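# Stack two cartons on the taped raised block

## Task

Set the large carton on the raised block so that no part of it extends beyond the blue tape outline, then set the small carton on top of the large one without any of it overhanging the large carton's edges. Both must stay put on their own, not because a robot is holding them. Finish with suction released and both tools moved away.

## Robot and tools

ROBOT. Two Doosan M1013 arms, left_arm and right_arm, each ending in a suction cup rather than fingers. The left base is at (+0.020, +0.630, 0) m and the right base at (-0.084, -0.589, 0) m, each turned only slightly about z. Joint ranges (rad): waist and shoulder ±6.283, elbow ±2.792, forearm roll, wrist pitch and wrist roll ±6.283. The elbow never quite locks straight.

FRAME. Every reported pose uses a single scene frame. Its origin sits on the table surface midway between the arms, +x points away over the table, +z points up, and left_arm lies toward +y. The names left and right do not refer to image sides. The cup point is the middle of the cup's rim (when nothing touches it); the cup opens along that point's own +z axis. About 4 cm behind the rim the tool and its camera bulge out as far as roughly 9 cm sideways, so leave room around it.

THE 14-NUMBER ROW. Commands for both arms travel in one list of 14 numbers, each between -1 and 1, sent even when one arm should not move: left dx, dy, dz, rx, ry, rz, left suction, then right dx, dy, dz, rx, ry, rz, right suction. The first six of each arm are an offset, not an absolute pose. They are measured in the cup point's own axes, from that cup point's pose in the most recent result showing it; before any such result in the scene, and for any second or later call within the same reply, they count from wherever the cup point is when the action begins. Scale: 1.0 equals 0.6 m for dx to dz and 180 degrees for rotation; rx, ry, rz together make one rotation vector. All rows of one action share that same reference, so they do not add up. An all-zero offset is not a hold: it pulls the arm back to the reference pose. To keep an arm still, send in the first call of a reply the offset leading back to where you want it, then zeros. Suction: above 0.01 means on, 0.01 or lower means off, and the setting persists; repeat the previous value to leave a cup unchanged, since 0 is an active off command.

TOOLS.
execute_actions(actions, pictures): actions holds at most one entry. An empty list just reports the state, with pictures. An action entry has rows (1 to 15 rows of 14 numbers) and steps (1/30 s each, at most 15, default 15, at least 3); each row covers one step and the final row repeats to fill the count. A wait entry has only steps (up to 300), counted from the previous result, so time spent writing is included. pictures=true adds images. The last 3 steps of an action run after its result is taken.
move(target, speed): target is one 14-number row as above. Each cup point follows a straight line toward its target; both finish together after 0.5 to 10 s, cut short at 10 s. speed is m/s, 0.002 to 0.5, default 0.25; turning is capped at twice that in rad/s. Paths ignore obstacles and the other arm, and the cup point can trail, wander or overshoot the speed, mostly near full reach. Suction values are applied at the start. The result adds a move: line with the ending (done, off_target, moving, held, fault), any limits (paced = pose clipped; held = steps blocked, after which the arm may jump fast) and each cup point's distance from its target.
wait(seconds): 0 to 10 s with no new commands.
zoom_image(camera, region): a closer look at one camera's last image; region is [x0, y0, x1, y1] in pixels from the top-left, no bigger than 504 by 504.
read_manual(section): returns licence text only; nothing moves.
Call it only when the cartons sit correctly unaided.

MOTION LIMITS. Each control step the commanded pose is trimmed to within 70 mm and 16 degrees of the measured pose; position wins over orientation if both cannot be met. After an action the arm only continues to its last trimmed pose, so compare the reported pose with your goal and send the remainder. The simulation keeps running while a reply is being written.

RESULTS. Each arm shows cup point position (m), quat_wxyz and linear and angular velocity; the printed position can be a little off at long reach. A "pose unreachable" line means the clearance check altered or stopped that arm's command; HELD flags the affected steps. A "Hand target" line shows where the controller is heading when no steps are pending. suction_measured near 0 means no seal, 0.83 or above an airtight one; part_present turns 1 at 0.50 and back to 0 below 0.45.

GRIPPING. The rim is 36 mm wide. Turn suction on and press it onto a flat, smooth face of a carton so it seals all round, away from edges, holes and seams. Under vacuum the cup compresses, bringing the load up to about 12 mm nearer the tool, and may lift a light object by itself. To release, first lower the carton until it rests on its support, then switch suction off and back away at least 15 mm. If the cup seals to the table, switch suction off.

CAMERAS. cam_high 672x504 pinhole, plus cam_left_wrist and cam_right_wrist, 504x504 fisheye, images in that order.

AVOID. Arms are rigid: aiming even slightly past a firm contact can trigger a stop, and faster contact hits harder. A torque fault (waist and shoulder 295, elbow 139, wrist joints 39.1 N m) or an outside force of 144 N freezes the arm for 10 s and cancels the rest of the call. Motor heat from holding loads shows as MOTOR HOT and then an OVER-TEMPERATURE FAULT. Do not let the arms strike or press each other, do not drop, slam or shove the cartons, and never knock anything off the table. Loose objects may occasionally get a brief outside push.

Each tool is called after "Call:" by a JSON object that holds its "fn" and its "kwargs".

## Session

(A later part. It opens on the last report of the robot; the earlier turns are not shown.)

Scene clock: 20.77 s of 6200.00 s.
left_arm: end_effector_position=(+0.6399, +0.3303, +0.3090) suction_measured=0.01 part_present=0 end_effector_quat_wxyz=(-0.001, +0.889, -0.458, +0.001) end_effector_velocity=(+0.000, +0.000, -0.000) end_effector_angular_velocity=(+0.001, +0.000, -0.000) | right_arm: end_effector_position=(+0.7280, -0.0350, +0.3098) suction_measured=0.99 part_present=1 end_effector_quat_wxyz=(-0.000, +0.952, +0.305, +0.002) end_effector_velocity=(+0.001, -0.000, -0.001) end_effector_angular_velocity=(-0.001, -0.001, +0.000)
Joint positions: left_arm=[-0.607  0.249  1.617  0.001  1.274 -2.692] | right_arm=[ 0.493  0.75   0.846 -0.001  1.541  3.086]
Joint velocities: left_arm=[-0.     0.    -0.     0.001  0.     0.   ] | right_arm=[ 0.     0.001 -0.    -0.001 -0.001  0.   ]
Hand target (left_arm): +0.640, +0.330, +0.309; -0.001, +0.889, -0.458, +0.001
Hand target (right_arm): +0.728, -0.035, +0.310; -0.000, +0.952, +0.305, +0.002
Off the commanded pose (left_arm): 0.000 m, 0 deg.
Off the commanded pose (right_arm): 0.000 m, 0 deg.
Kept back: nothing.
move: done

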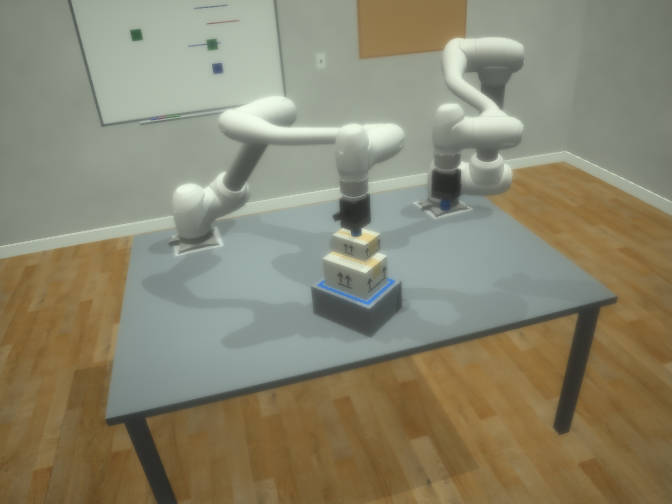

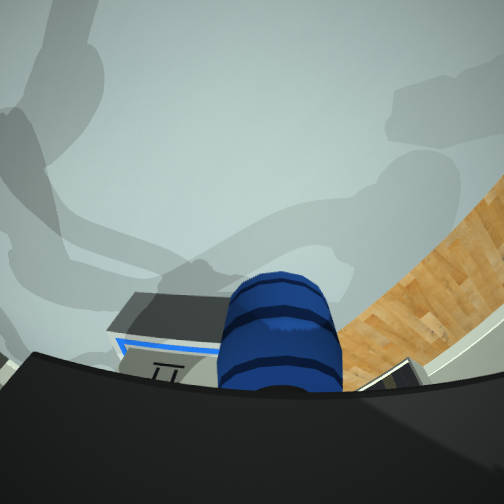

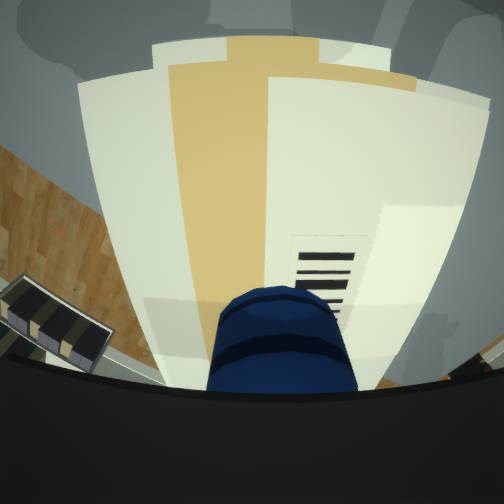

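Call:
{"fn": "move", "kwargs": {"target": [0, 0, 0, 0, 0, 0, 0, -0.020, 0, 0.0385, 0, 0, 0, 1], "speed": 0.08}}

Call:
{"fn": "execute_actions", "kwargs": {"actions": [{"rows": [[0,0,0,0,0,0,0,0,0,0.001,0,0,0,1],[0,0,0,0,0,0,0,0,0,0.002,0,0,0,1],[0,0,0,0,0,0,0,0,0,0.003,0,0,0,1],[0,0,0,0,0,0,0,0,0,0.004,0,0,0,1],[0,0,0,0,0,0,0,0,0,0.005,0,0,0,1],[0,0,0,0,0,0,0,0,0,0.006,0,0,0,1],[0,0,0,0,0,0,0,0,0,0.007,0,0,0,1],[0,0,0,0,0,0,0,0,0,0.008,0,0,0,1]], "steps": 14}]}}

Scene clock: 22.47 s of 6200.00 s.
left_arm: end_effector_position=(+0.6398, +0.3302, +0.3090) suction_measured=0.01 part_present=0 end_effector_quat_wxyz=(-0.001, +0.889, -0.458, +0.001) end_effector_velocity=(+0.000, -0.001, +0.000) end_effector_angular_velocity=(-0.001, -0.001, +0.001) | right_arm: end_effector_position=(+0.7183, -0.0419, +0.2867) suction_measured=0.99 part_present=1 end_effector_quat_wxyz=(-0.000, +0.952, +0.305, +0.002) end_effector_velocity=(+0.000, -0.000, -0.000) end_effector_angular_velocity=(-0.000, +0.001, +0.001)
Joint positions: left_arm=[-0.607  0.249  1.617  0.001  1.274 -2.692] | right_arm=[ 0.492  0.728  0.926 -0.001  1.483  3.086]
Joint velocities: left_arm=[-0.     0.    -0.001 -0.001 -0.001 -0.   ] | right_arm=[-0.     0.     0.     0.    -0.    -0.001]
Hand target (left_arm): +0.640, +0.330, +0.309; -0.001, +0.889, -0.458, +0.001
Hand target (right_arm): +0.718, -0.042, +0.287; -0.000, +0.952, +0.305, +0.002
Off the commanded pose (left_arm): 0.000 m, 0 deg.
Off the commanded pose (right_arm): 0.000 m, 0 deg.
Kept back: nothing.
move: done

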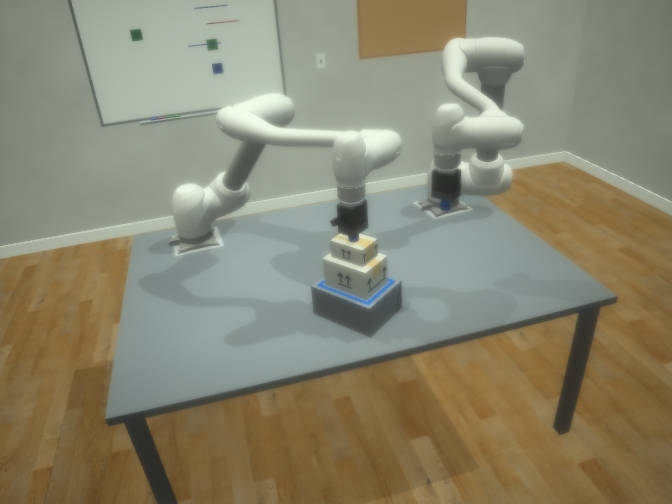

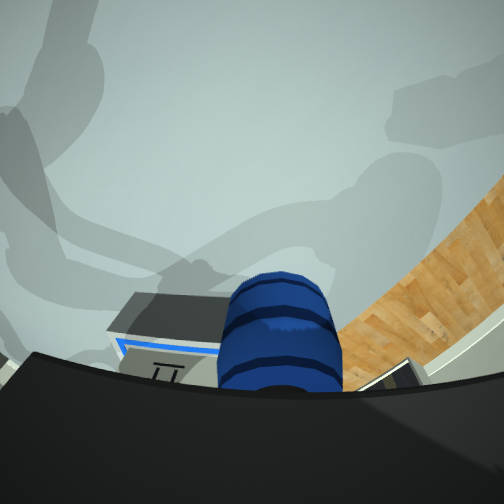

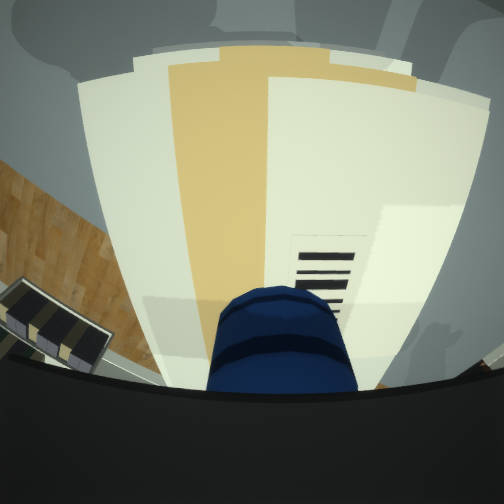

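Scene clock: 22.83 s of 6200.00 s.
left_arm: end_effector_position=(+0.6398, +0.3302, +0.3090) suction_measured=0.01 part_present=0 end_effector_quat_wxyz=(-0.001, +0.889, -0.458, +0.001) end_effector_velocity=(-0.000, -0.000, -0.000) end_effector_angular_velocity=(-0.001, +0.001, +0.000) | right_arm: end_effector_position=(+0.7183, -0.0419, +0.2822) suction_measured=0.99 part_present=1 end_effector_quat_wxyz=(-0.000, +0.952, +0.305, +0.002) end_effector_velocity=(-0.000, -0.000, -0.000) end_effector_angular_velocity=(+0.000, -0.000, +0.001)
Joint positions: left_arm=[-0.607  0.249  1.617  0.001  1.274 -2.692] | right_arm=[ 0.492  0.729  0.933 -0.001  1.475  3.086]
Joint velocities: left_arm=[ 0.     0.    -0.    -0.001  0.001  0.   ] | right_arm=[ 0.    -0.     0.001  0.    -0.001 -0.001]
Steps of this call (steps 1 to 11: the first 11 steps of this action). Readings (end_effector_position | what the end effector reports):
1: left_arm (+0.6398, +0.3302, +0.3090) | right_arm (+0.7183, -0.0419, +0.2866) | left_arm suction_measured=0.01 part_present=0 | right_arm suction_measured=0.99 part_present=1
2: left_arm (+0.6398, +0.3302, +0.3090) | right_arm (+0.7183, -0.0419, +0.2863) | left_arm suction_measured=0.01 part_present=0 | right_arm suction_measured=0.99 part_present=1
4: left_arm (+0.6398, +0.3302, +0.3090) | right_arm (+0.7182, -0.0419, +0.2853) | left_arm suction_measured=0.01 part_present=0 | right_arm suction_measured=0.99 part_present=1
8: left_arm (+0.6398, +0.3302, +0.3090) | right_arm (+0.7183, -0.0419, +0.2828) | left_arm suction_measured=0.01 part_present=0 | right_arm suction_measured=0.99 part_present=1
11: the state above

Call:
{"fn": "execute_actions", "kwargs": {"actions": [{"rows": [[0,0,0,0,0,0,0,0,0,0.0015,0,0,0,1],[0,0,0,0,0,0,0,0,0,0.0025,0,0,0,1],[0,0,0,0,0,0,0,0,0,0.0035,0,0,0,1]], "steps": 10}]}}

Scene clock: 23.17 s of 6200.00 s.
left_arm: end_effector_position=(+0.6398, +0.3302, +0.3090) suction_measured=0.01 part_present=0 end_effector_quat_wxyz=(-0.001, +0.889, -0.458, +0.001) end_effector_velocity=(+0.000, +0.001, -0.001) end_effector_angular_velocity=(+0.002, +0.000, -0.000) | right_arm: end_effector_position=(+0.7183, -0.0419, +0.2806) suction_measured=0.99 part_present=1 end_effector_quat_wxyz=(-0.000, +0.952, +0.305, +0.002) end_effector_velocity=(-0.001, -0.001, -0.003) end_effector_angular_velocity=(-0.002, +0.003, +0.000)
Joint positions: left_arm=[-0.607  0.249  1.617  0.001  1.274 -2.692] | right_arm=[ 0.492  0.729  0.936 -0.001  1.472  3.086]
Joint velocities: left_arm=[ 0.     0.     0.001  0.001 -0.     0.   ] | right_arm=[ 0.     0.     0.004 -0.    -0.001 -0.   ]
Off your previous action's commanded pose (left_arm): 0.000 m, 0 deg at its last step (step 3 of this call).
Off your previous action's commanded pose (right_arm): 0.000 m, 0 deg at its last step (step 3 of this call).
Steps of this call (steps 1 to 3: the last 3 steps of your previous action; steps 4 to 10: the first 7 steps of this action). Readings (end_effector_position | what the end effector reports):
4: left_arm (+0.6398, +0.3302, +0.3090) | right_arm (+0.7183, -0.0419, +0.2820) | left_arm suction_measured=0.01 part_present=0 | right_arm suction_measured=0.99 part_present=1
5: left_arm (+0.6398, +0.3302, +0.3090) | right_arm (+0.7183, -0.0419, +0.2816) | left_arm suction_measured=0.01 part_present=0 | right_arm suction_measured=0.99 part_present=1
7: left_arm (+0.6398, +0.3302, +0.3090) | right_arm (+0.7184, -0.0419, +0.2808) | left_arm suction_measured=0.01 part_present=0 | right_arm suction_measured=0.99 part_present=1
10: the state above

Call:
{"fn": "execute_actions", "kwargs": {"actions": [{"rows": [[0,0,0,0,0,0,0,0,0,0,0,0,0,0]], "steps": 5}]}}

Call:
{"fn": "move", "kwargs": {"target": [0, 0, 0, 0, 0, 0, 0, 0, 0, -0.055, 0, 0, 0, 0], "speed": 0.12}}

Call:
{"fn": "move", "kwargs": {"target": [0, 0, 0, 0, 0, 0, 0, -0.453, 0.291, -0.05, 0, 0, 0, 0], "speed": 0.35}}

Scene clock: 23.43 s of 6200.00 s.
left_arm: end_effector_position=(+0.6398, +0.3302, +0.3090) suction_measured=0.01 part_present=0 end_effector_quat_wxyz=(-0.001, +0.889, -0.458, +0.001) end_effector_velocity=(+0.000, -0.001, -0.000) end_effector_angular_velocity=(-0.002, +0.000, -0.001) | right_arm: end_effector_position=(+0.7183, -0.0419, +0.2805) suction_measured=0.31 part_present=0 end_effector_quat_wxyz=(-0.000, +0.952, +0.305, +0.002) end_effector_velocity=(-0.000, +0.000, +0.003) end_effector_angular_velocity=(+0.001, -0.001, -0.000)
Joint positions: left_arm=[-0.607  0.249  1.617  0.001  1.274 -2.692] | right_arm=[ 0.492  0.729  0.936 -0.001  1.472  3.086]
Joint velocities: left_arm=[-0.     0.    -0.    -0.001 -0.001  0.001] | right_arm=[-0.    -0.001 -0.002  0.     0.002  0.   ]
Off your previous action's commanded pose (left_arm): 0.000 m, 0 deg at its last step (step 3 of this call).
Off your previous action's commanded pose (right_arm): 0.000 m, 0 deg at its last step (step 3 of this call).
Steps of this call (steps 1 to 3: the last 3 steps of your previous action; steps 4 to 6: nothing new was sent; steps 7 to 8: the first 2 steps of this action). Readings (end_effector_position | what the end effector reports):
7: left_arm (+0.6398, +0.3302, +0.3090) | right_arm (+0.7183, -0.0419, +0.2804) | left_arm suction_measured=0.01 part_present=0 | right_arm suction_measured=0.69 part_present=1
8: the state above

Scene clock: 24.37 s of 6200.00 s.
left_arm: end_effector_position=(+0.6398, +0.3302, +0.3090) suction_measured=0.01 part_present=0 end_effector_quat_wxyz=(-0.001, +0.889, -0.458, +0.001) end_effector_velocity=(-0.000, -0.000, +0.000) end_effector_angular_velocity=(-0.001, +0.000, -0.001) | right_arm: end_effector_position=(+0.7182, -0.0419, +0.3136) suction_measured=0.00 part_present=0 end_effector_quat_wxyz=(-0.000, +0.952, +0.305, +0.002) end_effector_velocity=(+0.001, +0.000, +0.001) end_effector_angular_velocity=(+0.002, -0.002, +0.001)
Joint positions: left_arm=[-0.607  0.249  1.617  0.001  1.274 -2.692] | right_arm=[ 0.492  0.724  0.885 -0.001  1.528  3.086]
Joint velocities: left_arm=[-0.     0.    -0.    -0.001  0.     0.001] | right_arm=[-0.    -0.    -0.002  0.    -0.001 -0.001]
Hand target (left_arm): +0.640, +0.330, +0.309; -0.001, +0.889, -0.458, +0.001
Hand target (right_arm): +0.718, -0.042, +0.314; -0.000, +0.952, +0.305, +0.002
Off your previous action's commanded pose (left_arm): 0.000 m, 0 deg at its last step (step 3 of this call).
Off your previous action's commanded pose (right_arm): 0.000 m, 0 deg at its last step (step 3 of this call).
Off the commanded pose (left_arm): 0.000 m, 0 deg.
Off the commanded pose (right_arm): 0.000 m, 0 deg.
Kept back: nothing.
move: done

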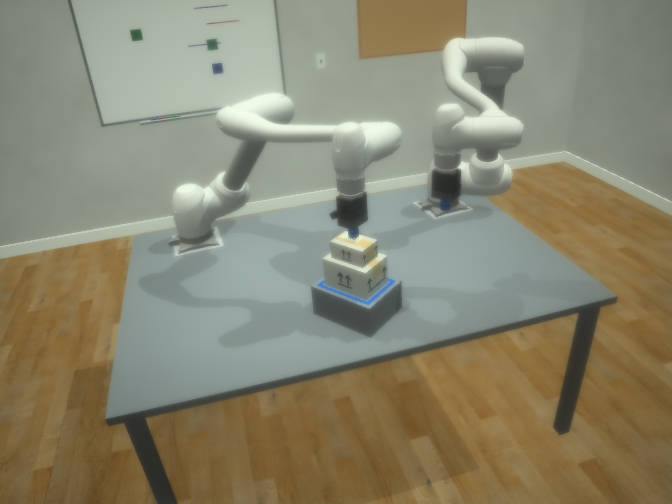

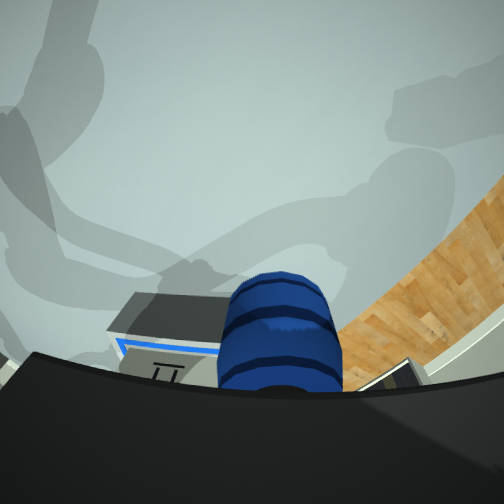

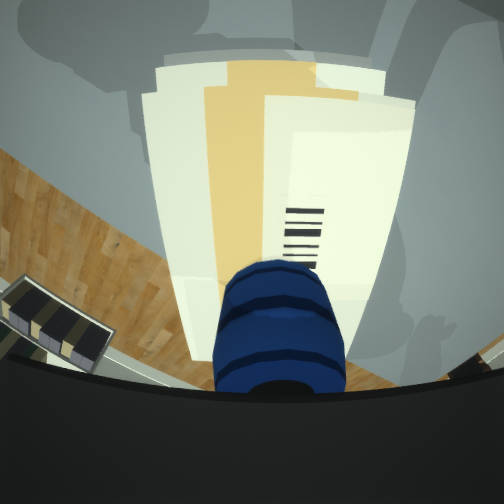

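Scene clock: 25.70 s of 6200.00 s.
left_arm: end_effector_position=(+0.6398, +0.3302, +0.3090) suction_measured=0.01 part_present=0 end_effector_quat_wxyz=(-0.001, +0.889, -0.458, +0.001) end_effector_velocity=(-0.000, -0.000, -0.000) end_effector_angular_velocity=(-0.000, +0.001, +0.000) | right_arm: end_effector_position=(+0.5983, -0.3419, +0.3429) suction_measured=0.00 part_present=0 end_effector_quat_wxyz=(+0.000, +0.952, +0.305, +0.002) end_effector_velocity=(-0.001, -0.001, -0.000) end_effector_angular_velocity=(-0.001, +0.003, -0.000)
Joint positions: left_arm=[-0.607  0.249  1.617  0.001  1.274 -2.692] | right_arm=[ 0.229  0.291  1.499 -0.     1.347  2.822]
Joint velocities: left_arm=[-0.     0.    -0.    -0.001  0.    -0.   ] | right_arm=[-0.001 -0.     0.     0.     0.003 -0.001]
Hand target (left_arm): +0.640, +0.330, +0.309; -0.001, +0.889, -0.458, +0.001
Hand target (right_arm): +0.598, -0.342, +0.343; +0.000, +0.952, +0.305, +0.002
Off the commanded pose (left_arm): 0.000 m, 0 deg.
Off the commanded pose (right_arm): 0.000 m, 0 deg.
Kept back: nothing.
move: done

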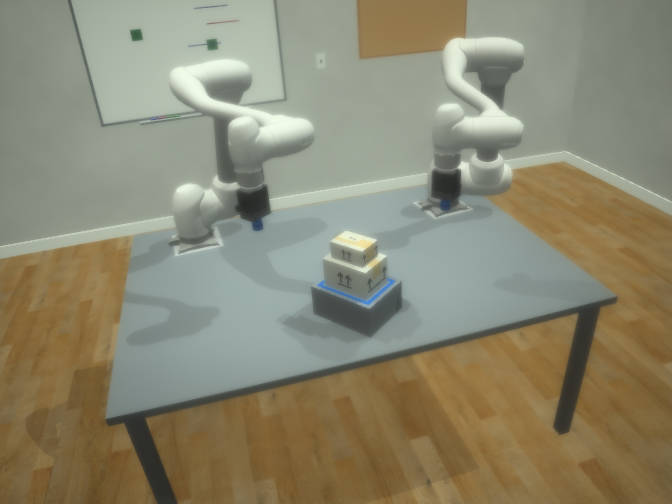

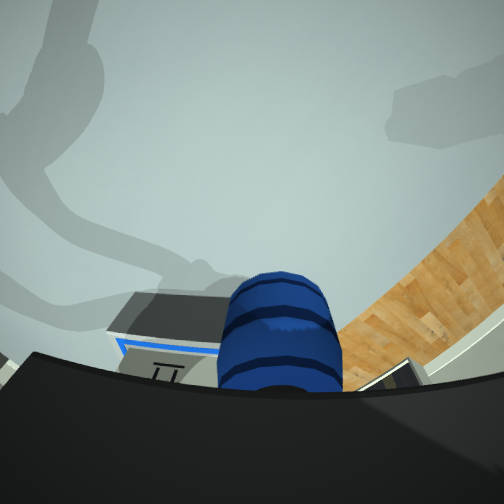

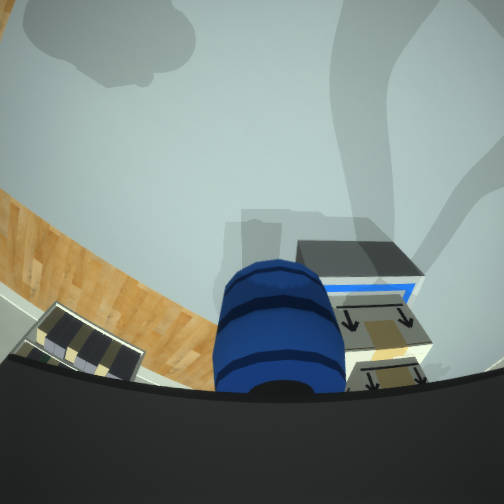

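Call:
{"fn": "zoom_image", "kwargs": {"camera": "cam_high", "region": [295, 220, 420, 345]}}

Region (295, 220, 420, 345) of cam_high's 672x504 image, scaled by 4.032, with more detail than that image has.

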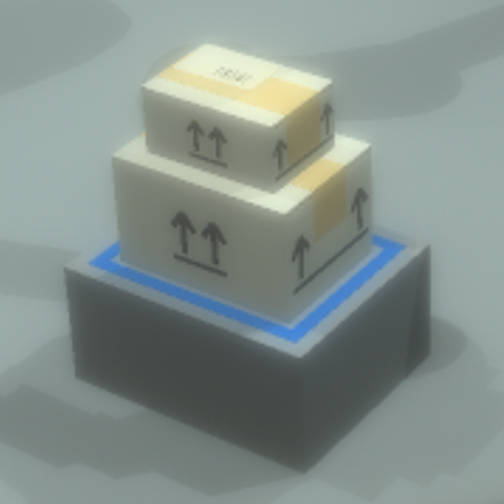

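The large carton sits inside the tape with a margin on every visible side, and the small carton is centred on top. Both arms are clear.

Call:
{"fn": "finished_scene", "kwargs": {"scene": 2}}

The scene is finished: the task was done.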